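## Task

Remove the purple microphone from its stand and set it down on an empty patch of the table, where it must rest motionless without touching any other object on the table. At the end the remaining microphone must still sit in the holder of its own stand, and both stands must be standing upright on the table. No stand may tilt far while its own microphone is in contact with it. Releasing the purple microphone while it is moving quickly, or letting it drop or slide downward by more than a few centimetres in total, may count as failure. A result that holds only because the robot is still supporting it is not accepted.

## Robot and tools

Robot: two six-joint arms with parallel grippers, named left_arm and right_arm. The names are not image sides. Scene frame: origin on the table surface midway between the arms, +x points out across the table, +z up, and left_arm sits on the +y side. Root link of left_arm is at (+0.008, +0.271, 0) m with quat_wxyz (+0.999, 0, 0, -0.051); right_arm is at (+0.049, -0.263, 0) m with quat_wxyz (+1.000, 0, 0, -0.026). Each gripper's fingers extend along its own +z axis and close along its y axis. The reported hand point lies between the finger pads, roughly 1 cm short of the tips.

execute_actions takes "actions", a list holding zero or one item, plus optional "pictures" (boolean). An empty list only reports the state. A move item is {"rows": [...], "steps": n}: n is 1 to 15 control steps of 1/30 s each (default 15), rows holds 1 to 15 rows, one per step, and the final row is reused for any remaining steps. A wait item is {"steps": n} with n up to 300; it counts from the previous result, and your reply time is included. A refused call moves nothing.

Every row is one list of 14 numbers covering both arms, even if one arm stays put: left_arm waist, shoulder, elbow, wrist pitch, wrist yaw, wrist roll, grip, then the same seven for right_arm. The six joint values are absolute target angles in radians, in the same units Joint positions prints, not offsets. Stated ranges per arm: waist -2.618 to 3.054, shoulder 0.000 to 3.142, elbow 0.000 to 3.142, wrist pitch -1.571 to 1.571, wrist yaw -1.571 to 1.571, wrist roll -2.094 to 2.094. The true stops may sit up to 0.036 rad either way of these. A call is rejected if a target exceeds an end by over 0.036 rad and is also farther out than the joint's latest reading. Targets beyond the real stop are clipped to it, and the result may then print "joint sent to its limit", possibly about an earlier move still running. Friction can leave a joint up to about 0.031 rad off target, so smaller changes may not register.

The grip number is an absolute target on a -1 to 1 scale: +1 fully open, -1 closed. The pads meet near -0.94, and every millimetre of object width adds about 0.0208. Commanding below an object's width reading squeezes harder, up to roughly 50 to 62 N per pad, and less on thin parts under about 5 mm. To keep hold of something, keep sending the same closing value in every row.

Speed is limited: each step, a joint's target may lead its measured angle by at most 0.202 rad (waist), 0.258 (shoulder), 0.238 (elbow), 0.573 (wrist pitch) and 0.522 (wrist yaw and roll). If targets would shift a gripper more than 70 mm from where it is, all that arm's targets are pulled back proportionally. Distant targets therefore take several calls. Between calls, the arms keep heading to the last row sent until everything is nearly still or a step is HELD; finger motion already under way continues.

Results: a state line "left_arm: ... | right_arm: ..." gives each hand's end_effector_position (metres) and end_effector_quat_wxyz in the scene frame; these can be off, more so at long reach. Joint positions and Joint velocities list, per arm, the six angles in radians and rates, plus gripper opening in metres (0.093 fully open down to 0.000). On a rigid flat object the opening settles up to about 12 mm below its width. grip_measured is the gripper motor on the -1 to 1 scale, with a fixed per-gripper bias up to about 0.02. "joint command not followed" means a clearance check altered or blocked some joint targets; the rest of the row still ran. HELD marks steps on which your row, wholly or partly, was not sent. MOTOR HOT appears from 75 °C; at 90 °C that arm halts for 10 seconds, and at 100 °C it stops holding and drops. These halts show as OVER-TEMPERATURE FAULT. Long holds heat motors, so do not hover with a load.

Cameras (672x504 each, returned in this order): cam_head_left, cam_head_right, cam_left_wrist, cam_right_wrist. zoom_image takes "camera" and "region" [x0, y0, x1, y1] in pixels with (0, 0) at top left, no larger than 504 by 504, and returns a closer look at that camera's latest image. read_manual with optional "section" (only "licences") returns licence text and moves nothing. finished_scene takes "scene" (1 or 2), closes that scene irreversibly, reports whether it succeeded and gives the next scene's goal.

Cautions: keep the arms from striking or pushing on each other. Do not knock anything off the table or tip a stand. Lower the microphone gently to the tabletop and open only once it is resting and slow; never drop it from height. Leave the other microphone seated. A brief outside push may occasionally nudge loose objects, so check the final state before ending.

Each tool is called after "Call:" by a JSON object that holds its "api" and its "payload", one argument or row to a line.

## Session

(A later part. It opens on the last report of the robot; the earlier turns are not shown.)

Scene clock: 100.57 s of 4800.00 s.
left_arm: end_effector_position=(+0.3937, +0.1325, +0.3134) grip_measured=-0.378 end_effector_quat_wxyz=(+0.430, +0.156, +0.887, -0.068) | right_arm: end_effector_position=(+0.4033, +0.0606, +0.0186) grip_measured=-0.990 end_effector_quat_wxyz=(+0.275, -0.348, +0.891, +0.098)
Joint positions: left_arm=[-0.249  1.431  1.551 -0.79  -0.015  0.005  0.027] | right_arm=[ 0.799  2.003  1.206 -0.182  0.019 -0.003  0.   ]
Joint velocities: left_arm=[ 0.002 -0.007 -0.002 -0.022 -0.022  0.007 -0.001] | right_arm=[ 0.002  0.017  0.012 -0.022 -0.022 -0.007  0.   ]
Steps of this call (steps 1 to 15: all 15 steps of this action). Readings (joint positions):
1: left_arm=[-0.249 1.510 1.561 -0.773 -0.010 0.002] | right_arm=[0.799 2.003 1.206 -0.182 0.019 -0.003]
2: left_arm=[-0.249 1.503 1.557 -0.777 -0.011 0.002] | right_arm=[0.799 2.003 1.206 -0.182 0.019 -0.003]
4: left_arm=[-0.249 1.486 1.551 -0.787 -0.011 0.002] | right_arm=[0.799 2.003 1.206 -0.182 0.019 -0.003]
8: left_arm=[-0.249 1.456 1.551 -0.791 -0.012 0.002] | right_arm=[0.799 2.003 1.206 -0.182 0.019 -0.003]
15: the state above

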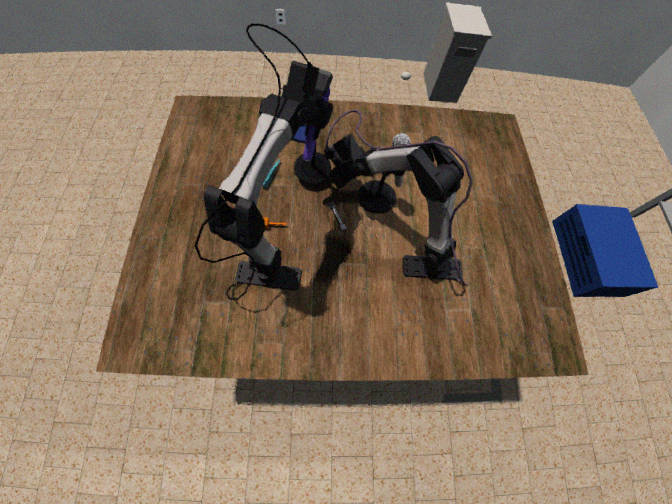

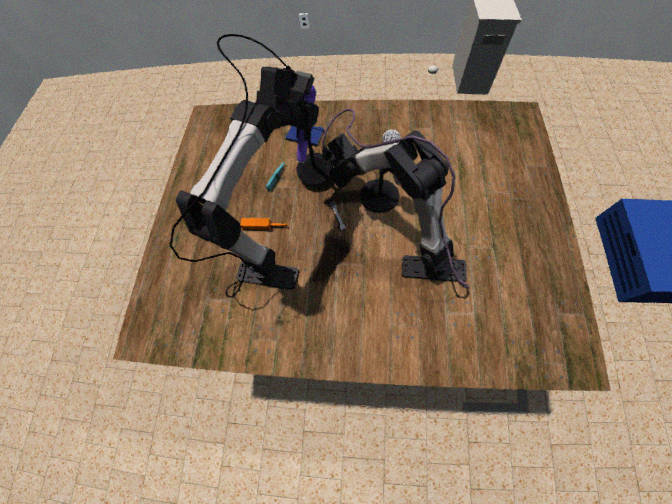

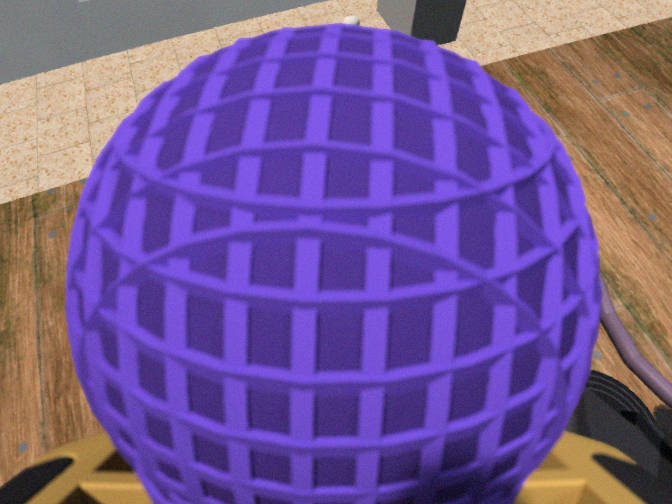

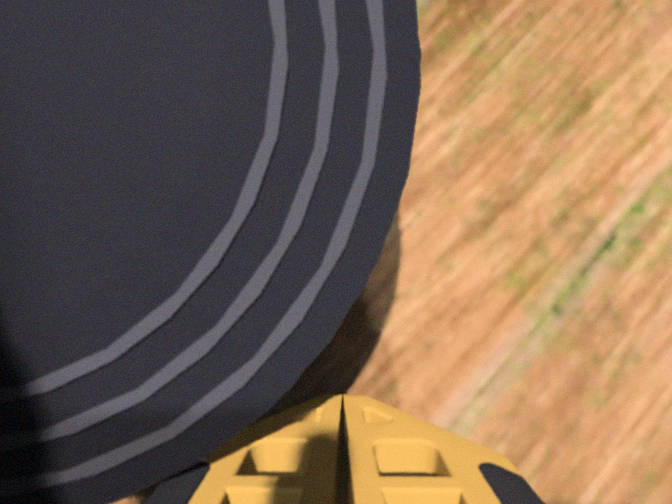

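Call:
{"api": "execute_actions", "payload": {
  "actions": [
    {"rows":[[-0.25,1.53,1.5,-0.68,0,0,-0.7,0.8,1.88,1.2,-0.3,0,0,-1]],"steps":15}
  ],
  "pictures": false
}}

Call:
{"api": "execute_actions", "payload": {
  "actions": [
    {"rows":[[-0.25,1.53,1.5,-0.68,0,0,-0.7,0.88,1.88,1.2,-0.3,0,0,-1]],"steps":15}
  ]
}}

Scene clock: 102.63 s of 4800.00 s.
left_arm: end_effector_position=(+0.4221, +0.1254, +0.2671) grip_measured=-0.382 end_effector_quat_wxyz=(+0.401, +0.155, +0.901, -0.058) | right_arm: end_effector_position=(+0.3940, +0.0541, +0.0637) grip_measured=-0.990 end_effector_quat_wxyz=(+0.286, -0.347, +0.887, +0.107)
Joint positions: left_arm=[-0.246  1.542  1.513 -0.708 -0.025  0.005  0.027] | right_arm=[ 0.799  1.872  1.203 -0.282  0.009 -0.003  0.   ]
Joint velocities: left_arm=[ 0.007 -0.017 -0.017 -0.007  0.007 -0.051 -0.   ] | right_arm=[ 0.007  0.007 -0.017  0.007  0.022 -0.022  0.   ]
Steps of this call (steps 1 to 15: the robot went on to your last target; steps 16 to 47: nothing new was sent; steps 48 to 62: all 15 steps of this action). Readings (joint positions):
48: left_arm=[-0.249 1.441 1.545 -0.787 -0.015 0.005] | right_arm=[0.799 1.987 1.206 -0.191 0.018 -0.003]
49: left_arm=[-0.249 1.454 1.540 -0.779 -0.015 0.005] | right_arm=[0.799 1.964 1.204 -0.222 0.016 -0.003]
51: left_arm=[-0.249 1.497 1.521 -0.772 -0.015 0.005] | right_arm=[0.799 1.914 1.203 -0.252 0.014 -0.003]
55: left_arm=[-0.246 1.542 1.513 -0.707 -0.025 0.005] | right_arm=[0.799 1.872 1.203 -0.256 0.011 -0.003]
62: the state above

Scene clock: 103.13 s of 4800.00 s.
left_arm: end_effector_position=(+0.4221, +0.1254, +0.2671) grip_measured=-0.382 end_effector_quat_wxyz=(+0.401, +0.155, +0.901, -0.058) | right_arm: end_effector_position=(+0.3639, +0.0827, +0.0630) grip_measured=-0.990 end_effector_quat_wxyz=(+0.278, -0.386, +0.871, +0.121)
Joint positions: left_arm=[-0.246  1.542  1.513 -0.708 -0.025  0.005  0.027] | right_arm=[ 0.885  1.872  1.203 -0.286  0.003 -0.003  0.   ]
Joint velocities: left_arm=[-0.007 -0.017 -0.012  0.066  0.022  0.11  -0.001] | right_arm=[-0.012  0.002 -0.007  0.037  0.007 -0.037  0.   ]
Steps of this call (steps 1 to 15: all 15 steps of this action). Readings (joint positions):
1: left_arm=[-0.246 1.542 1.513 -0.708 -0.025 0.005] | right_arm=[0.807 1.872 1.203 -0.283 0.012 -0.003]
2: left_arm=[-0.246 1.542 1.513 -0.708 -0.025 0.005] | right_arm=[0.821 1.872 1.203 -0.283 0.012 -0.003]
4: left_arm=[-0.246 1.542 1.513 -0.708 -0.025 0.005] | right_arm=[0.859 1.872 1.203 -0.284 0.010 -0.003]
8: left_arm=[-0.246 1.542 1.513 -0.708 -0.025 0.005] | right_arm=[0.886 1.872 1.203 -0.285 0.003 -0.003]
15: the state above

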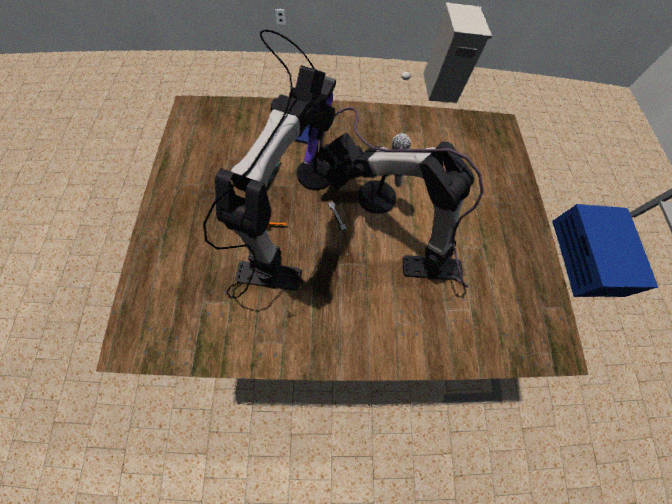

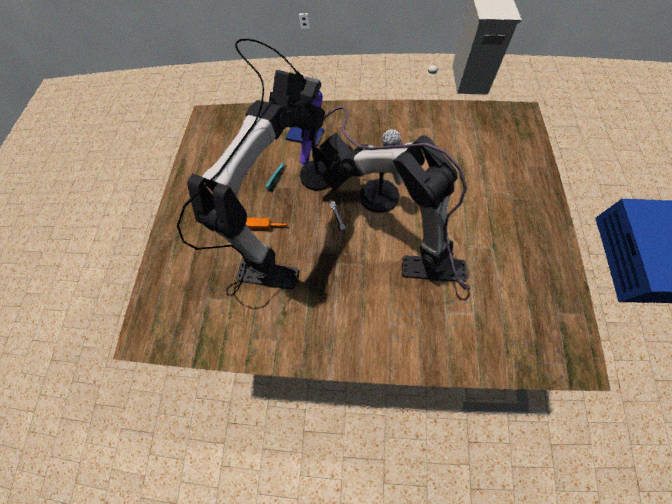

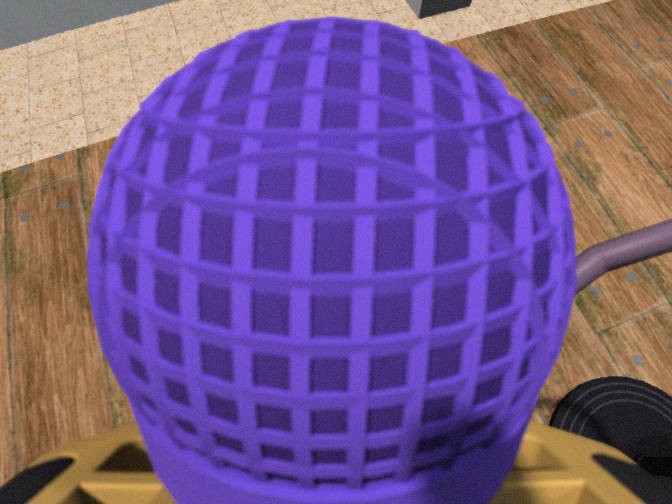

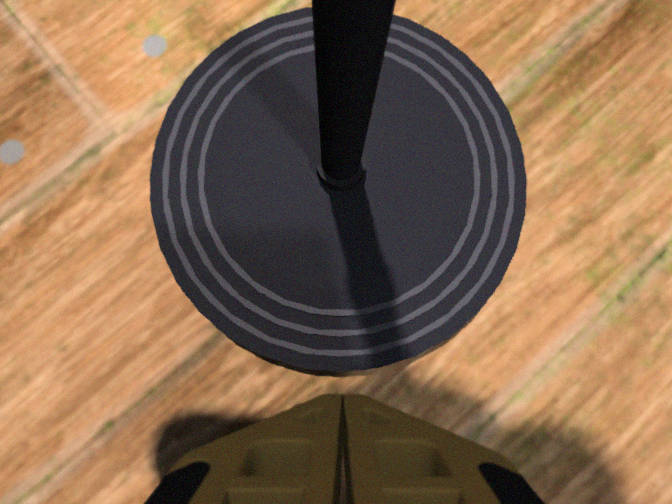

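Call:
{"api": "execute_actions", "payload": {
  "actions": [
    {"rows":[[-0.25,1.53,1.5,-0.68,0,0,-0.7,0.88,1.88,1.2,-0.07,0,0,-1]],"steps":12}
  ],
  "pictures": false
}}

Call:
{"api": "execute_actions", "payload": {
  "actions": [
    {"rows":[[-0.25,1.53,1.5,-0.68,0,0,-0.7,0.88,2.04,1.2,-0.05,0,0,-1]],"steps":15}
  ]
}}

Scene clock: 106.63 s of 4800.00 s.
left_arm: end_effector_position=(+0.4229, +0.1280, +0.2671) grip_measured=-0.382 end_effector_quat_wxyz=(+0.401, +0.153, +0.902, -0.053) | right_arm: end_effector_position=(+0.3863, +0.1036, +0.0872) grip_measured=-0.990 end_effector_quat_wxyz=(+0.348, -0.372, +0.847, +0.151)
Joint positions: left_arm=[-0.243  1.542  1.513 -0.708 -0.033  0.006  0.027] | right_arm=[ 0.88   1.874  1.202 -0.12   0.003 -0.001  0.   ]
Joint velocities: left_arm=[-0.007  0.007  0.002 -0.022 -0.037  0.051  0.   ] | right_arm=[ 0.002  0.007 -0.002  0.037  0.022  0.037  0.   ]
Steps of this call (steps 1 to 15: the robot went on to your last target; steps 16 to 93: nothing new was sent; steps 94 to 105: all 12 steps of this action). Readings (joint positions):
94: left_arm=[-0.246 1.542 1.513 -0.708 -0.025 0.005] | right_arm=[0.885 1.872 1.202 -0.266 0.003 -0.003]
95: left_arm=[-0.246 1.542 1.513 -0.708 -0.025 0.005] | right_arm=[0.885 1.874 1.202 -0.233 0.003 -0.003]
97: left_arm=[-0.246 1.542 1.513 -0.708 -0.025 0.005] | right_arm=[0.885 1.874 1.202 -0.172 0.003 -0.003]
101: left_arm=[-0.243 1.542 1.513 -0.708 -0.031 0.006] | right_arm=[0.882 1.874 1.202 -0.130 0.003 -0.001]
105: the state above

Scene clock: 107.13 s of 4800.00 s.
left_arm: end_effector_position=(+0.4262, +0.1358, +0.2670) grip_measured=-0.382 end_effector_quat_wxyz=(+0.404, +0.142, +0.903, -0.042) | right_arm: end_effector_position=(+0.3892, +0.1062, +0.0344) grip_measured=-0.990 end_effector_quat_wxyz=(+0.318, -0.376, +0.859, +0.138)
Joint positions: left_arm=[-0.232  1.543  1.511 -0.704 -0.056  0.003  0.027] | right_arm=[ 0.88   2.005  1.203 -0.062  0.003  0.001  0.   ]
Joint velocities: left_arm=[-0.002  0.007 -0.022 -0.037 -0.037 -0.037 -0.001] | right_arm=[-0.002 -0.012 -0.017 -0.066  0.081 -0.051  0.   ]
Steps of this call (steps 1 to 15: all 15 steps of this action). Readings (joint positions):
1: left_arm=[-0.243 1.542 1.513 -0.708 -0.036 0.006] | right_arm=[0.880 1.891 1.203 -0.110 0.003 0.001]
2: left_arm=[-0.240 1.542 1.513 -0.708 -0.048 0.009] | right_arm=[0.880 1.916 1.205 -0.085 0.003 0.001]
4: left_arm=[-0.232 1.543 1.511 -0.705 -0.054 0.006] | right_arm=[0.880 1.975 1.205 -0.070 0.003 0.001]
8: left_arm=[-0.232 1.543 1.511 -0.704 -0.055 0.003] | right_arm=[0.880 2.005 1.203 -0.062 0.003 0.001]
15: the state above

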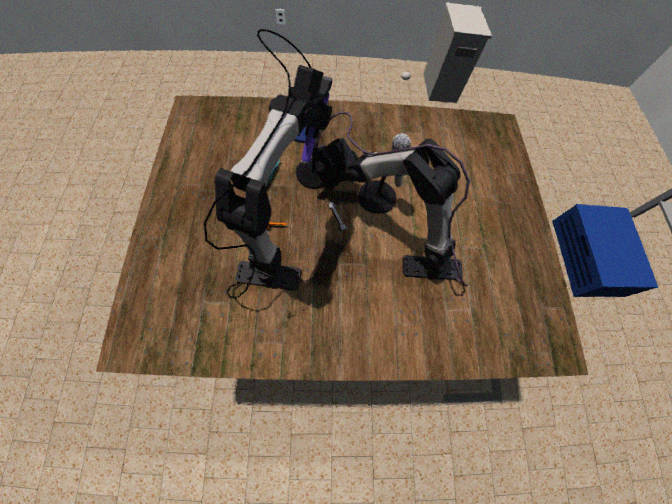

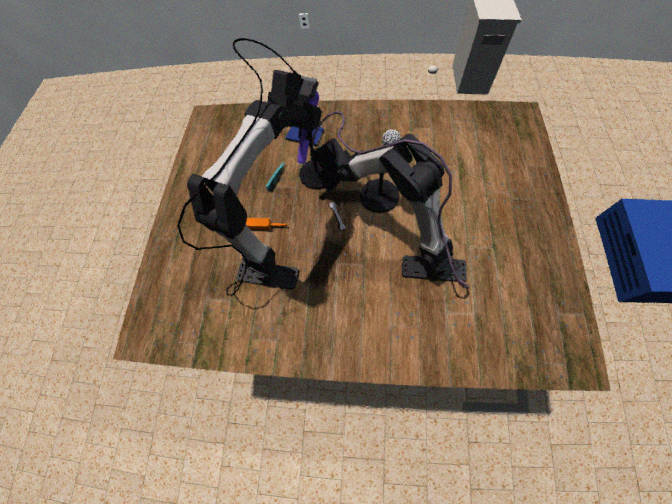

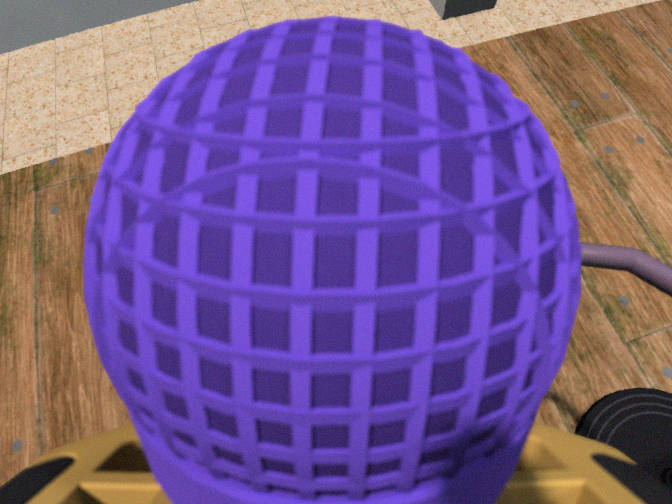

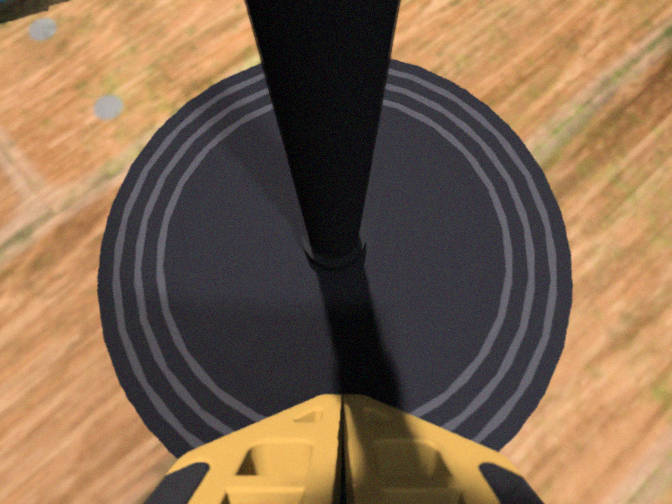

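Tip on base (camera nudging the pole slightly). Press and pull.

Call:
{"api": "execute_actions", "payload": {
  "actions": [
    {"rows":[[-0.24,1.45,1.55,-0.62,0,0,-0.7,0.88,2.1,1.2,-0.1,0,0,-1]],"steps":15}
  ],
  "pictures": false
}}

Call:
{"api": "execute_actions", "payload": {
  "actions": [
    {"rows":[[-0.24,1.37,1.6,-0.6,0,0,-0.7,0.88,2.12,1.2,-0.1,0,0,-1]],"steps":15}
  ]
}}

Scene clock: 109.67 s of 4800.00 s.
left_arm: end_effector_position=(+0.4232, +0.1398, +0.2713) grip_measured=-0.382 end_effector_quat_wxyz=(+0.406, +0.139, +0.902, -0.040) | right_arm: end_effector_position=(+0.3926, +0.1114, +0.0327) grip_measured=-0.990 end_effector_quat_wxyz=(+0.329, -0.382, +0.852, +0.141)
Joint positions: left_arm=[-0.226  1.528  1.511 -0.714 -0.058  0.005  0.027] | right_arm=[ 0.881  2.022  1.203 -0.02   0.001 -0.015  0.   ]
Joint velocities: left_arm=[-0.007 -0.002 -0.012 -0.022  0.007  0.007 -0.   ] | right_arm=[-0.007  0.012 -0.022  0.095 -0.007 -0.037  0.   ]
Steps of this call (steps 1 to 15: the robot went on to your last target; steps 16 to 61: nothing new was sent; steps 62 to 76: all 15 steps of this action). Readings (joint positions):
62: left_arm=[-0.232 1.539 1.511 -0.701 -0.057 0.003] | right_arm=[0.880 2.009 1.203 -0.063 0.003 0.000]
63: left_arm=[-0.230 1.536 1.511 -0.705 -0.057 0.003] | right_arm=[0.880 2.011 1.203 -0.058 0.003 -0.003]
65: left_arm=[-0.228 1.531 1.511 -0.711 -0.057 0.004] | right_arm=[0.880 2.017 1.203 -0.037 0.003 -0.010]
69: left_arm=[-0.226 1.528 1.511 -0.714 -0.058 0.005] | right_arm=[0.881 2.022 1.203 -0.020 0.001 -0.015]
76: the state above

Scene clock: 110.17 s of 4800.00 s.
left_arm: end_effector_position=(+0.4140, +0.1465, +0.2741) grip_measured=-0.382 end_effector_quat_wxyz=(+0.399, +0.136, +0.906, -0.032) | right_arm: end_effector_position=(+0.3957, +0.1176, +0.0332) grip_measured=-0.990 end_effector_quat_wxyz=(+0.342, -0.388, +0.843, +0.146)
Joint positions: left_arm=[-0.223  1.503  1.511 -0.756 -0.07   0.005  0.027] | right_arm=[ 0.883  2.036  1.203  0.024 -0.003 -0.03   0.   ]
Joint velocities: left_arm=[-0.017  0.007  0.002 -0.081  0.007  0.022  0.   ] | right_arm=[-0.012 -0.012 -0.012 -0.066 -0.007  0.037  0.   ]
Steps of this call (steps 1 to 15: all 15 steps of this action). Readings (joint positions):
1: left_arm=[-0.226 1.526 1.511 -0.716 -0.060 0.005] | right_arm=[0.881 2.024 1.203 -0.019 0.001 -0.017]
2: left_arm=[-0.226 1.524 1.511 -0.721 -0.061 0.005] | right_arm=[0.881 2.025 1.203 -0.016 0.001 -0.018]
4: left_arm=[-0.225 1.516 1.511 -0.733 -0.064 0.005] | right_arm=[0.882 2.030 1.203 0.001 -0.000 -0.022]
8: left_arm=[-0.223 1.507 1.511 -0.749 -0.068 0.005] | right_arm=[0.883 2.035 1.203 0.019 -0.001 -0.027]
15: the state above

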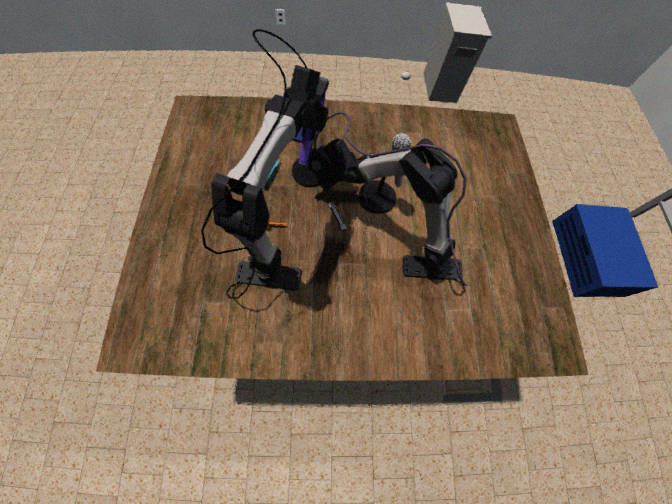

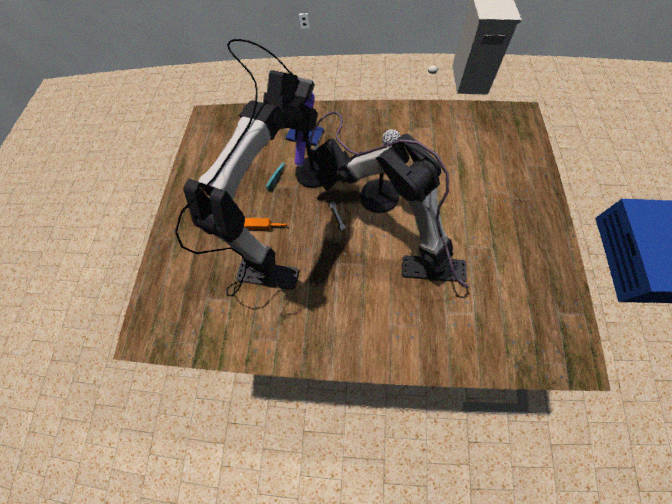

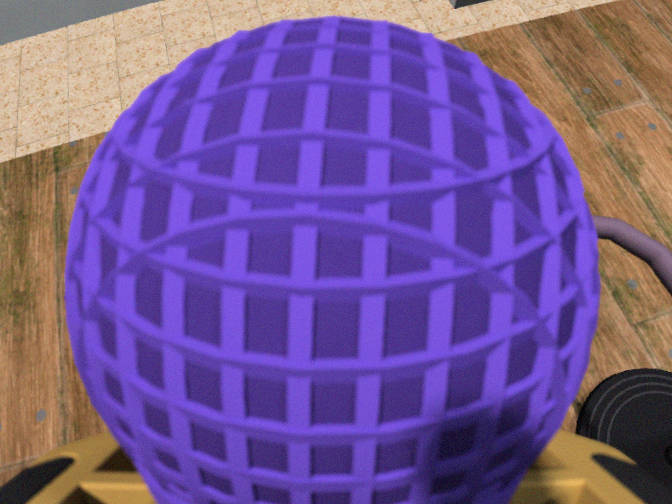

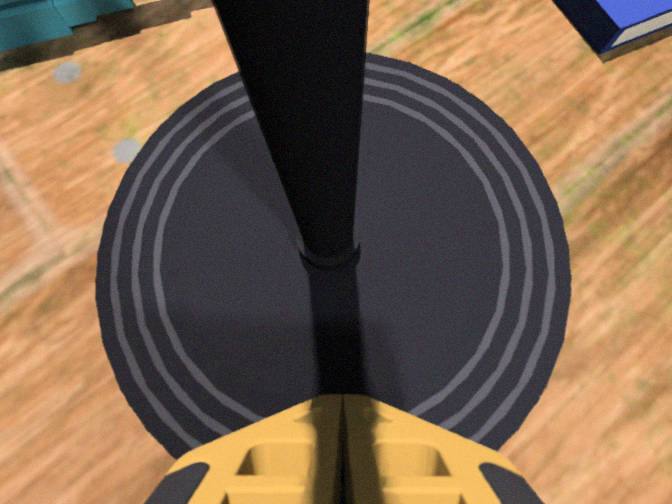

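Call:
{"api": "execute_actions", "payload": {
  "actions": [
    {"rows":[[-0.225,1.25,1.65,-0.6,0,0,-0.7,0.88,2.05,1.2,0.0,0,0,-1]],"steps":15}
  ],
  "pictures": false
}}

Call:
{"api": "execute_actions", "payload": {
  "actions": [
    {"steps":20}
  ]
}}

Scene clock: 111.87 s of 4800.00 s.
left_arm: end_effector_position=(+0.3829, +0.1513, +0.2894) grip_measured=-0.382 end_effector_quat_wxyz=(+0.390, +0.141, +0.909, -0.048) | right_arm: end_effector_position=(+0.3960, +0.1208, +0.0372) grip_measured=-0.990 end_effector_quat_wxyz=(+0.345, -0.379, +0.844, +0.158)
Joint positions: left_arm=[-0.221  1.418  1.511 -0.857 -0.034  0.     0.027] | right_arm=[ 0.883  2.032  1.203  0.036 -0.014 -0.006  0.   ]
Joint velocities: left_arm=[ 0.002 -0.09  -0.007 -0.037  0.051 -0.007  0.   ] | right_arm=[-0.002 -0.002  0.007 -0.007 -0.022  0.066  0.   ]
Steps of this call (steps 1 to 15: the robot went on to your last target; steps 16 to 36: nothing new was sent; steps 37 to 51: all 15 steps of this action). Readings (joint positions):
37: left_arm=[-0.222 1.502 1.511 -0.758 -0.071 0.005] | right_arm=[0.883 2.033 1.203 0.028 -0.003 -0.030]
38: left_arm=[-0.221 1.497 1.511 -0.765 -0.070 0.004] | right_arm=[0.883 2.032 1.203 0.029 -0.004 -0.028]
40: left_arm=[-0.221 1.482 1.511 -0.788 -0.066 0.004] | right_arm=[0.883 2.032 1.203 0.032 -0.005 -0.023]
44: left_arm=[-0.221 1.453 1.511 -0.828 -0.055 0.003] | right_arm=[0.883 2.032 1.203 0.035 -0.008 -0.014]
51: the state above

Scene clock: 112.53 s of 4800.00 s.
left_arm: end_effector_position=(+0.3790, +0.1508, +0.2946) grip_measured=-0.382 end_effector_quat_wxyz=(+0.395, +0.142, +0.906, -0.054) | right_arm: end_effector_position=(+0.3960, +0.1214, +0.0377) grip_measured=-0.990 end_effector_quat_wxyz=(+0.345, -0.378, +0.844, +0.160)
Joint positions: left_arm=[-0.221  1.402  1.511 -0.861 -0.023 -0.001  0.027] | right_arm=[ 0.883  2.032  1.203  0.039 -0.017 -0.004  0.   ]
Joint velocities: left_arm=[ 0.002  0.007  0.002 -0.037 -0.022 -0.037 -0.   ] | right_arm=[-0.022 -0.007 -0.017 -0.007  0.022  0.022  0.   ]
Steps of this call (steps 1 to 20: the robot went on to your last target). Readings (joint positions):
1: left_arm=[-0.221 1.415 1.511 -0.858 -0.032 -0.000] | right_arm=[0.883 2.032 1.203 0.037 -0.015 -0.006]
2: left_arm=[-0.221 1.412 1.511 -0.859 -0.031 -0.000] | right_arm=[0.883 2.032 1.203 0.037 -0.015 -0.006]
4: left_arm=[-0.221 1.408 1.511 -0.860 -0.028 -0.001] | right_arm=[0.883 2.032 1.203 0.038 -0.015 -0.005]
8: left_arm=[-0.221 1.404 1.511 -0.861 -0.025 -0.001] | right_arm=[0.883 2.032 1.203 0.039 -0.016 -0.005]
20: the state above

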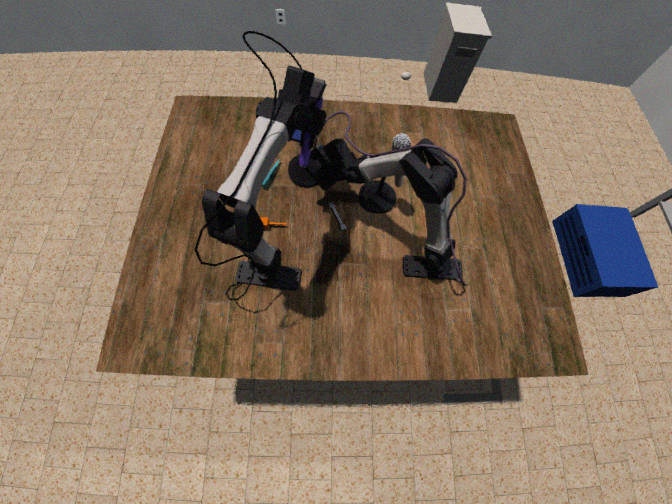

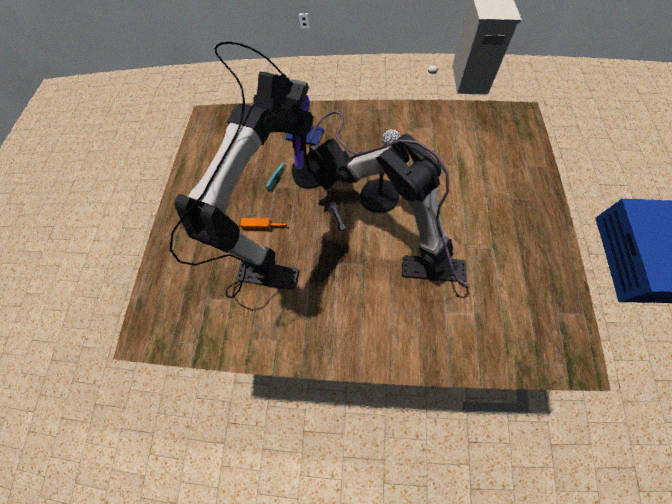

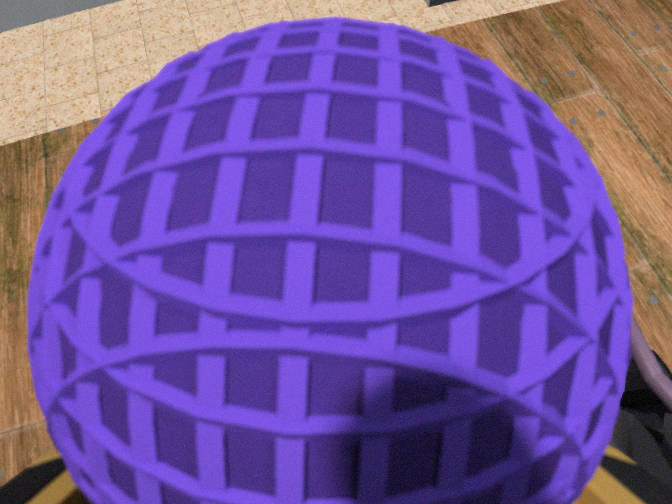

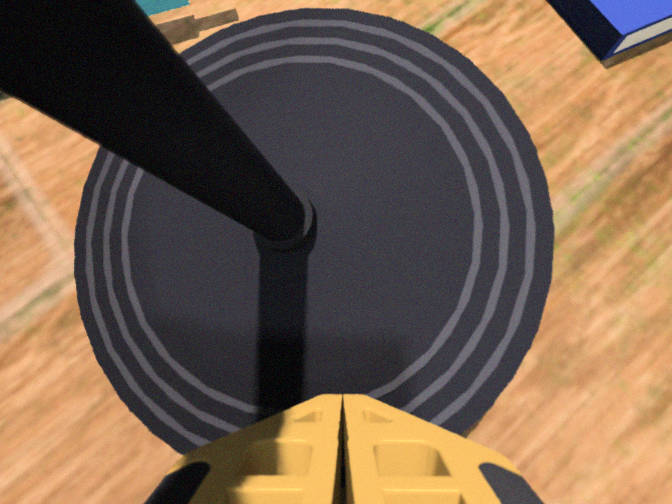

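Call:
{"api": "execute_actions", "payload": {
  "actions": [
    {"rows":[[-0.225,1.5,1.51,-0.75,0,0,-0.7,0.86,1.97,1.2,0.0,0,0,-1]],"steps":15}
  ],
  "pictures": false
}}

Call:
{"api": "execute_actions", "payload": {
  "actions": [
    {"rows":[[-0.225,1.5,1.51,-0.75,0,0,-0.7,0.77,2.0,1.24,0.02,0,0,-1]],"steps":15}
  ],
  "pictures": false
}}

Call:
{"api": "execute_actions", "payload": {
  "actions": [
    {"rows":[[-0.225,1.5,1.51,-0.75,0,0,-0.7,0.77,2.12,1.24,0.02,0,0,-1]],"steps":15}
  ]
}}

Scene clock: 115.83 s of 4800.00 s.
left_arm: end_effector_position=(+0.4116, +0.1407, +0.2860) grip_measured=-0.384 end_effector_quat_wxyz=(+0.415, +0.142, +0.897, -0.054) | right_arm: end_effector_position=(+0.4039, +0.1131, +0.0626) grip_measured=-0.990 end_effector_quat_wxyz=(+0.362, -0.366, +0.842, +0.159)
Joint positions: left_arm=[-0.221  1.481  1.51  -0.736 -0.028  0.004  0.027] | right_arm=[ 0.864  1.973  1.203  0.013 -0.009 -0.004  0.   ]
Joint velocities: left_arm=[-0.007  0.012  0.002 -0.037  0.022 -0.007  0.001] | right_arm=[ 0.012 -0.002 -0.012 -0.022  0.037  0.022  0.   ]
Steps of this call (steps 1 to 15: the robot went on to your last target; steps 16 to 84: nothing new was sent; steps 85 to 99: all 15 steps of this action). Readings (joint positions):
85: left_arm=[-0.221 1.413 1.510 -0.862 -0.022 -0.001] | right_arm=[0.883 2.025 1.203 0.036 -0.016 -0.004]
86: left_arm=[-0.221 1.428 1.510 -0.840 -0.022 -0.001] | right_arm=[0.880 2.016 1.203 0.022 -0.016 -0.004]
88: left_arm=[-0.221 1.458 1.510 -0.782 -0.025 0.001] | right_arm=[0.872 1.994 1.203 0.016 -0.014 -0.004]
92: left_arm=[-0.221 1.481 1.510 -0.736 -0.028 0.004] | right_arm=[0.864 1.973 1.203 0.016 -0.009 -0.004]
99: the state above

Scene clock: 116.33 s of 4800.00 s.
left_arm: end_effector_position=(+0.4116, +0.1407, +0.2860) grip_measured=-0.384 end_effector_quat_wxyz=(+0.415, +0.142, +0.897, -0.054) | right_arm: end_effector_position=(+0.4446, +0.0781, +0.0637) grip_measured=-0.990 end_effector_quat_wxyz=(+0.375, -0.321, +0.859, +0.139)
Joint positions: left_arm=[-0.221  1.481  1.51  -0.736 -0.028  0.004  0.027] | right_arm=[ 0.764  1.986  1.22   0.018 -0.001 -0.004  0.   ]
Joint velocities: left_arm=[-0.002  0.012  0.007 -0.022 -0.051 -0.037  0.   ] | right_arm=[ 0.002 -0.002 -0.012 -0.007 -0.051 -0.051  0.   ]
Steps of this call (steps 1 to 15: all 15 steps of this action). Readings (joint positions):
1: left_arm=[-0.221 1.481 1.510 -0.736 -0.028 0.004] | right_arm=[0.856 1.974 1.205 0.012 -0.012 -0.004]
2: left_arm=[-0.221 1.481 1.510 -0.736 -0.028 0.004] | right_arm=[0.840 1.978 1.211 0.013 -0.013 -0.004]
4: left_arm=[-0.221 1.481 1.510 -0.736 -0.028 0.004] | right_arm=[0.797 1.984 1.219 0.016 -0.011 -0.004]
8: left_arm=[-0.221 1.481 1.510 -0.736 -0.028 0.004] | right_arm=[0.759 1.986 1.220 0.018 -0.001 -0.004]
15: the state above

Scene clock: 116.83 s of 4800.00 s.
left_arm: end_effector_position=(+0.4116, +0.1407, +0.2860) grip_measured=-0.384 end_effector_quat_wxyz=(+0.415, +0.142, +0.897, -0.054) | right_arm: end_effector_position=(+0.4474, +0.0805, +0.0216) grip_measured=-0.990 end_effector_quat_wxyz=(+0.350, -0.325, +0.869, +0.130)
Joint positions: left_arm=[-0.221  1.481  1.51  -0.736 -0.028  0.004  0.027] | right_arm=[ 0.764  2.095  1.239  0.051 -0.001 -0.004  0.   ]
Joint velocities: left_arm=[ 0.007  0.022 -0.007  0.022 -0.037  0.022  0.   ] | right_arm=[ 0.007 -0.007  0.002  0.037 -0.095  0.037  0.   ]
Steps of this call (steps 1 to 15: all 15 steps of this action). Readings (joint positions):
1: left_arm=[-0.221 1.481 1.510 -0.736 -0.028 0.004] | right_arm=[0.764 1.999 1.224 0.021 -0.001 -0.004]
2: left_arm=[-0.221 1.481 1.510 -0.736 -0.028 0.004] | right_arm=[0.764 2.023 1.234 0.034 -0.001 -0.004]
4: left_arm=[-0.221 1.481 1.510 -0.736 -0.028 0.004] | right_arm=[0.764 2.075 1.239 0.044 -0.001 -0.004]
8: left_arm=[-0.221 1.481 1.510 -0.736 -0.028 0.004] | right_arm=[0.764 2.091 1.239 0.050 -0.001 -0.004]
15: the state above

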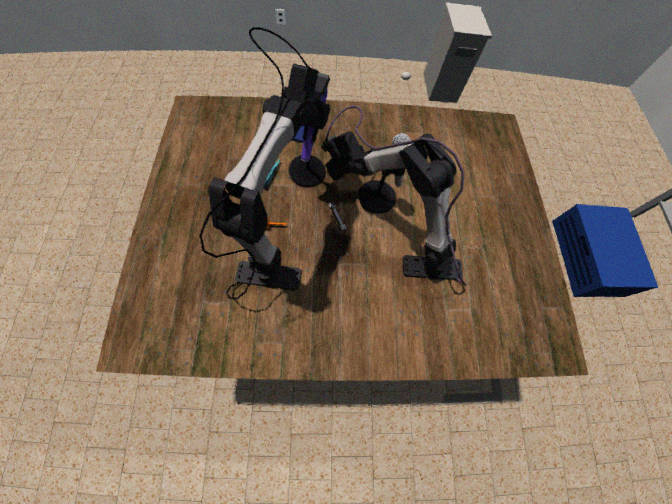

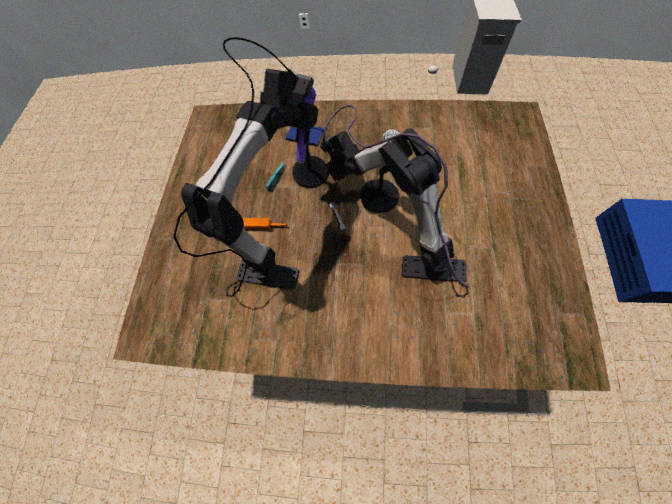

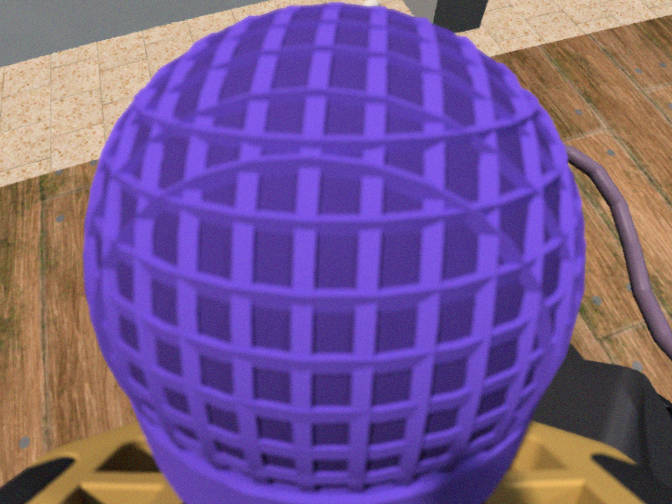

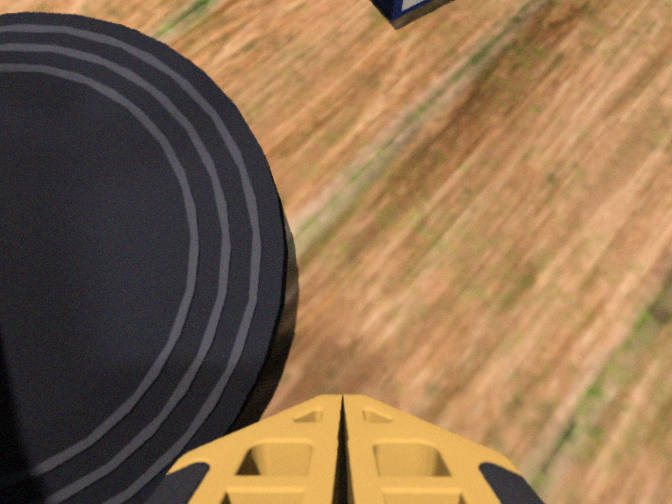

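Call:
{"api": "execute_actions", "payload": {
  "actions": [
    {"rows":[[-0.225,1.5,1.51,-0.75,0,0,-0.7,0.77,1.85,1.1,0.0,0,0,-0.2]],"steps":15}
  ],
  "pictures": false
}}

Call:
{"api": "execute_actions", "payload": {
  "actions": [
    {"rows":[[-0.225,1.5,1.51,-0.75,0,0,-0.7,0.91,1.69,0.55,0.74,0,0,0.3]],"steps":15}
  ],
  "pictures": false
}}

Call:
{"api": "execute_actions", "payload": {
  "actions": [
    {"steps":20}
  ]
}}

Scene clock: 122.33 s of 4800.00 s.
left_arm: end_effector_position=(+0.4116, +0.1407, +0.2860) grip_measured=-0.384 end_effector_quat_wxyz=(+0.415, +0.142, +0.897, -0.054) | right_arm: end_effector_position=(+0.4251, +0.0613, +0.0927) grip_measured=-0.202 end_effector_quat_wxyz=(+0.391, -0.318, +0.851, +0.145)
Joint positions: left_arm=[-0.221  1.481  1.51  -0.736 -0.028  0.004  0.027] | right_arm=[ 0.764  1.837  1.113  0.014 -0.001 -0.004  0.036]
Joint velocities: left_arm=[-0.007 -0.017 -0.017  0.037 -0.037 -0.007 -0.   ] | right_arm=[-0.002 -0.017 -0.022  0.037 -0.022  0.037 -0.   ]
Steps of this call (steps 1 to 15: the robot went on to your last target; steps 16 to 100: nothing new was sent; then 1.67 s passed at rest; steps 101 to 115: all 15 steps of this action). Readings (joint positions):
101: left_arm=[-0.221 1.481 1.510 -0.736 -0.028 0.004] | right_arm=[0.764 2.065 1.214 0.056 -0.001 -0.004]
102: left_arm=[-0.221 1.481 1.510 -0.736 -0.028 0.004] | right_arm=[0.764 2.007 1.164 0.035 -0.001 -0.004]
104: left_arm=[-0.221 1.481 1.510 -0.736 -0.028 0.004] | right_arm=[0.764 1.900 1.114 -0.002 -0.001 -0.004]
108: left_arm=[-0.221 1.481 1.510 -0.736 -0.028 0.004] | right_arm=[0.764 1.832 1.113 0.026 -0.001 -0.004]
115: the state above

Scene clock: 122.83 s of 4800.00 s.
left_arm: end_effector_position=(+0.4116, +0.1407, +0.2860) grip_measured=-0.384 end_effector_quat_wxyz=(+0.415, +0.142, +0.897, -0.054) | right_arm: end_effector_position=(+0.3250, +0.0623, +0.0719) grip_measured=+0.298 end_effector_quat_wxyz=(+0.482, -0.358, +0.768, +0.224)
Joint positions: left_arm=[-0.221  1.481  1.51  -0.736 -0.028  0.004  0.027] | right_arm=[ 0.917  1.694  0.55   0.693 -0.006 -0.003  0.06 ]
Joint velocities: left_arm=[-0.002 -0.002 -0.007 -0.007  0.022  0.007  0.   ] | right_arm=[ 0.007  0.017 -0.027  0.33  -0.022 -0.022 -0.   ]
Steps of this call (steps 1 to 15: all 15 steps of this action). Readings (joint positions):
1: left_arm=[-0.221 1.481 1.510 -0.736 -0.028 0.004] | right_arm=[0.775 1.822 1.074 0.093 0.006 -0.003]
2: left_arm=[-0.221 1.481 1.510 -0.736 -0.028 0.004] | right_arm=[0.800 1.789 1.004 0.196 0.011 -0.003]
4: left_arm=[-0.221 1.481 1.510 -0.736 -0.028 0.004] | right_arm=[0.872 1.719 0.850 0.403 0.008 -0.003]
8: left_arm=[-0.221 1.481 1.510 -0.736 -0.028 0.004] | right_arm=[0.923 1.681 0.602 0.616 -0.006 -0.003]
15: the state above

Scene clock: 123.50 s of 4800.00 s.
left_arm: end_effector_position=(+0.4116, +0.1407, +0.2860) grip_measured=-0.384 end_effector_quat_wxyz=(+0.415, +0.142, +0.897, -0.054) | right_arm: end_effector_position=(+0.3277, +0.0655, +0.0810) grip_measured=+0.298 end_effector_quat_wxyz=(+0.497, -0.353, +0.758, +0.231)
Joint positions: left_arm=[-0.221  1.481  1.51  -0.736 -0.028  0.004  0.027] | right_arm=[ 0.917  1.694  0.55   0.734 -0.006 -0.003  0.06 ]
Joint velocities: left_arm=[-0.007 -0.002  0.017  0.022  0.022  0.022 -0.   ] | right_arm=[ 0.002 -0.012  0.007 -0.022  0.066 -0.037  0.001]
Steps of this call (steps 1 to 20: the robot went on to your last target). Readings (joint positions):
1: left_arm=[-0.221 1.481 1.510 -0.736 -0.028 0.004] | right_arm=[0.917 1.694 0.550 0.703 -0.006 -0.003]
2: left_arm=[-0.221 1.481 1.510 -0.736 -0.028 0.004] | right_arm=[0.917 1.694 0.550 0.710 -0.006 -0.003]
4: left_arm=[-0.221 1.481 1.510 -0.736 -0.028 0.004] | right_arm=[0.917 1.694 0.550 0.720 -0.006 -0.003]
8: left_arm=[-0.221 1.481 1.510 -0.736 -0.028 0.004] | right_arm=[0.917 1.694 0.550 0.729 -0.006 -0.003]
20: the state above

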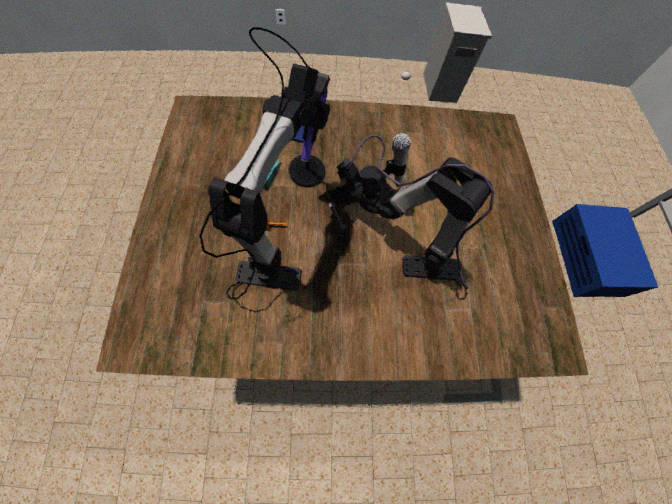

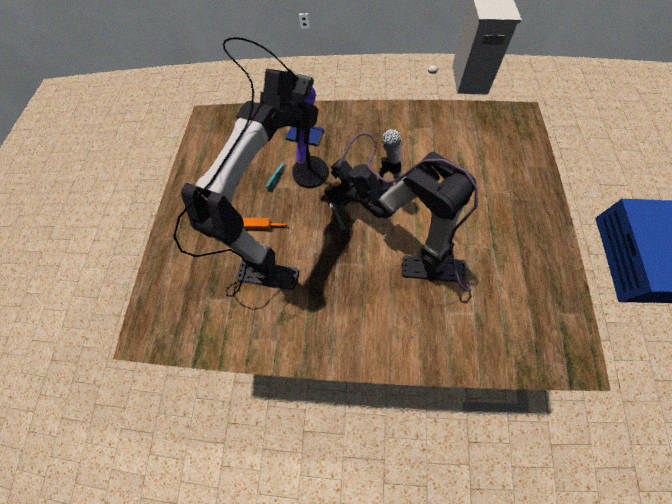

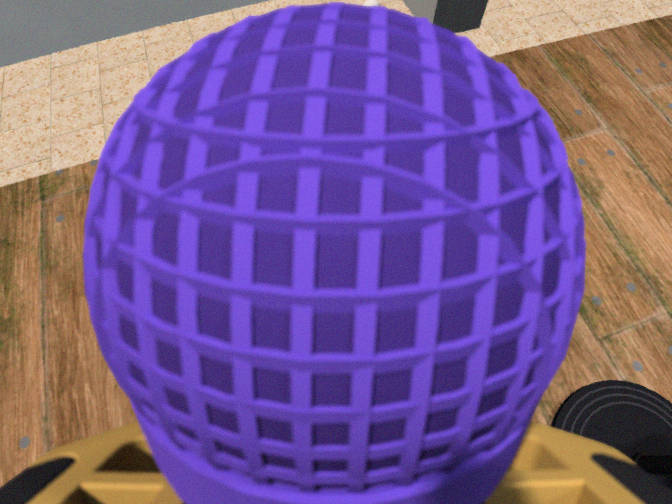

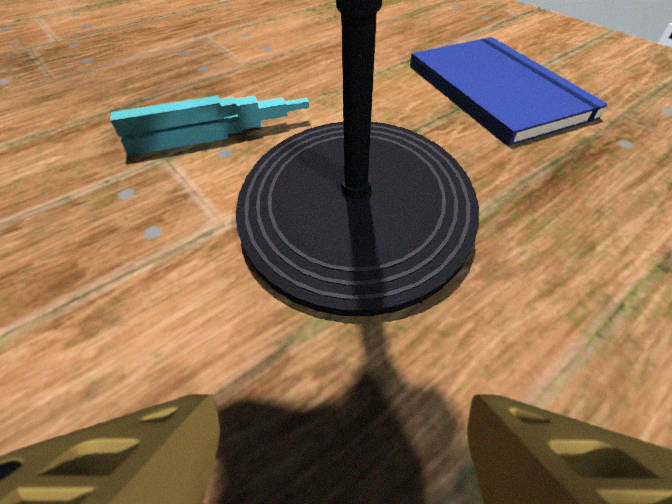

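Call:
{"api": "execute_actions", "payload": {
  "actions": [
    {"rows":[[-0.225,1.5,1.51,-0.75,0,0,-0.7,0.905,1.86,0.78,0.68,0,0,0.3]],"steps":15}
  ],
  "pictures": false
}}

Call:
{"api": "execute_actions", "payload": {
  "actions": [
    {"rows":[[-0.225,1.5,1.51,-0.75,0,0,-0.7,0.905,2.03,1.04,0.61,0,0,0.3]],"steps":15}
  ],
  "pictures": false
}}

Call:
{"api": "execute_actions", "payload": {
  "actions": [
    {"steps":10}
  ]
}}

Scene clock: 127.33 s of 4800.00 s.
left_arm: end_effector_position=(+0.4116, +0.1407, +0.2860) grip_measured=-0.384 end_effector_quat_wxyz=(+0.415, +0.142, +0.897, -0.054) | right_arm: end_effector_position=(+0.3646, +0.1050, +0.0869) grip_measured=+0.298 end_effector_quat_wxyz=(+0.506, -0.349, +0.754, +0.234)
Joint positions: left_arm=[-0.221  1.481  1.51  -0.736 -0.028  0.004  0.027] | right_arm=[ 0.912  1.85   0.767  0.695 -0.006 -0.003  0.06 ]
Joint velocities: left_arm=[ 0.012  0.012 -0.002  0.007  0.007 -0.007 -0.   ] | right_arm=[ 0.012 -0.007  0.007 -0.051 -0.066 -0.022 -0.001]
Steps of this call (steps 1 to 15: the robot went on to your last target; steps 16 to 100: nothing new was sent; steps 101 to 115: all 15 steps of this action). Readings (joint positions):
101: left_arm=[-0.221 1.481 1.510 -0.736 -0.028 0.004] | right_arm=[0.917 1.716 0.582 0.717 -0.006 -0.003]
102: left_arm=[-0.221 1.481 1.510 -0.736 -0.028 0.004] | right_arm=[0.915 1.768 0.648 0.705 -0.006 -0.003]
104: left_arm=[-0.221 1.481 1.510 -0.736 -0.028 0.004] | right_arm=[0.913 1.840 0.744 0.703 -0.006 -0.003]
108: left_arm=[-0.221 1.481 1.510 -0.736 -0.028 0.004] | right_arm=[0.912 1.850 0.767 0.702 -0.006 -0.003]
115: the state above

Scene clock: 127.83 s of 4800.00 s.
left_arm: end_effector_position=(+0.4116, +0.1407, +0.2860) grip_measured=-0.384 end_effector_quat_wxyz=(+0.415, +0.142, +0.897, -0.054) | right_arm: end_effector_position=(+0.4034, +0.1500, +0.0892) grip_measured=+0.298 end_effector_quat_wxyz=(+0.512, -0.347, +0.749, +0.237)
Joint positions: left_arm=[-0.221  1.481  1.51  -0.736 -0.028  0.004  0.027] | right_arm=[ 0.912  2.023  1.024  0.627 -0.006 -0.003  0.06 ]
Joint velocities: left_arm=[ 0.002  0.002  0.002 -0.022 -0.037  0.051 -0.001] | right_arm=[-0.007  0.002 -0.007 -0.051 -0.051 -0.022  0.   ]
Steps of this call (steps 1 to 15: all 15 steps of this action). Readings (joint positions):
1: left_arm=[-0.221 1.481 1.510 -0.736 -0.028 0.004] | right_arm=[0.912 1.874 0.803 0.673 -0.006 -0.003]
2: left_arm=[-0.221 1.481 1.510 -0.736 -0.028 0.004] | right_arm=[0.912 1.929 0.880 0.655 -0.006 -0.003]
4: left_arm=[-0.221 1.481 1.510 -0.736 -0.028 0.004] | right_arm=[0.912 2.009 0.996 0.650 -0.006 -0.003]
8: left_arm=[-0.221 1.481 1.510 -0.736 -0.028 0.004] | right_arm=[0.912 2.023 1.024 0.643 -0.006 -0.003]
15: the state above

Scene clock: 128.17 s of 4800.00 s.
left_arm: end_effector_position=(+0.4116, +0.1407, +0.2860) grip_measured=-0.384 end_effector_quat_wxyz=(+0.415, +0.142, +0.897, -0.054) | right_arm: end_effector_position=(+0.4032, +0.1498, +0.0885) grip_measured=+0.298 end_effector_quat_wxyz=(+0.511, -0.347, +0.750, +0.236)
Joint positions: left_arm=[-0.221  1.481  1.51  -0.736 -0.028  0.004  0.027] | right_arm=[ 0.912  2.023  1.024  0.624 -0.006 -0.003  0.06 ]
Joint velocities: left_arm=[-0.007 -0.002  0.012  0.037 -0.022  0.007  0.001] | right_arm=[-0.007 -0.007  0.017 -0.095  0.022 -0.037  0.   ]
Steps of this call (steps 1 to 10: the robot went on to your last target). Readings (joint positions):
1: left_arm=[-0.221 1.481 1.510 -0.736 -0.028 0.004] | right_arm=[0.912 2.023 1.024 0.626 -0.006 -0.003]
2: left_arm=[-0.221 1.481 1.510 -0.736 -0.028 0.004] | right_arm=[0.912 2.023 1.024 0.625 -0.006 -0.003]
4: left_arm=[-0.221 1.481 1.510 -0.736 -0.028 0.004] | right_arm=[0.912 2.023 1.024 0.624 -0.006 -0.003]
8: left_arm=[-0.221 1.481 1.510 -0.736 -0.028 0.004] | right_arm=[0.912 2.023 1.024 0.624 -0.006 -0.003]
10: the state above

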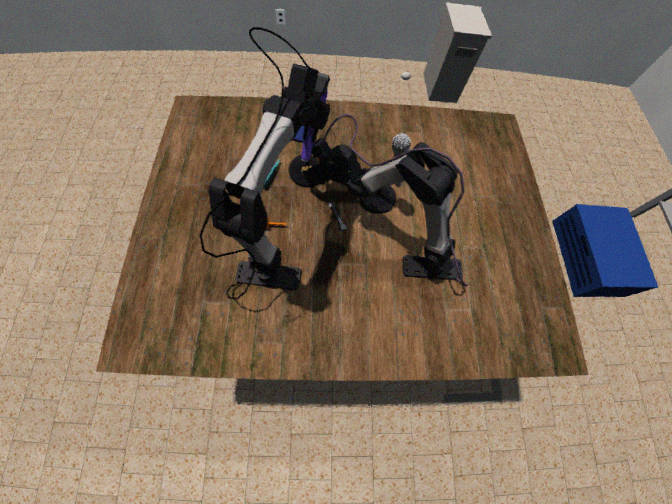

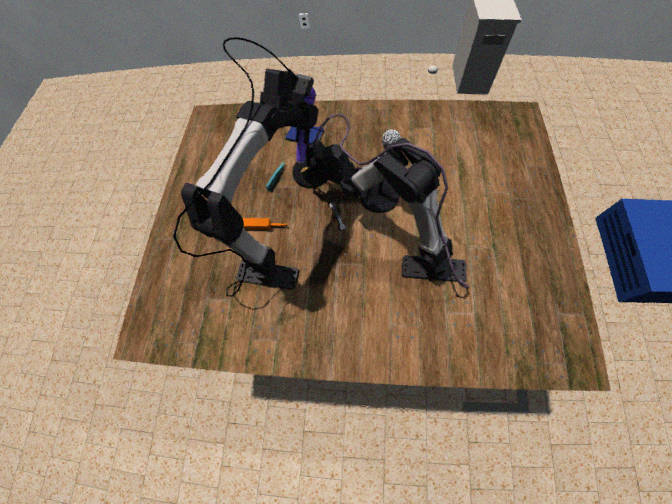

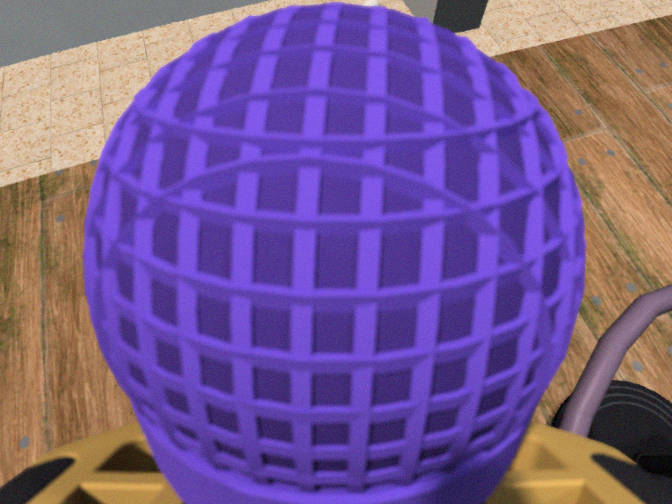

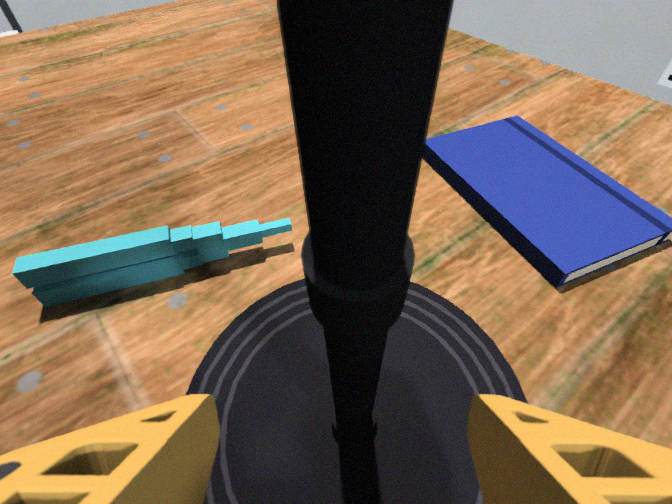

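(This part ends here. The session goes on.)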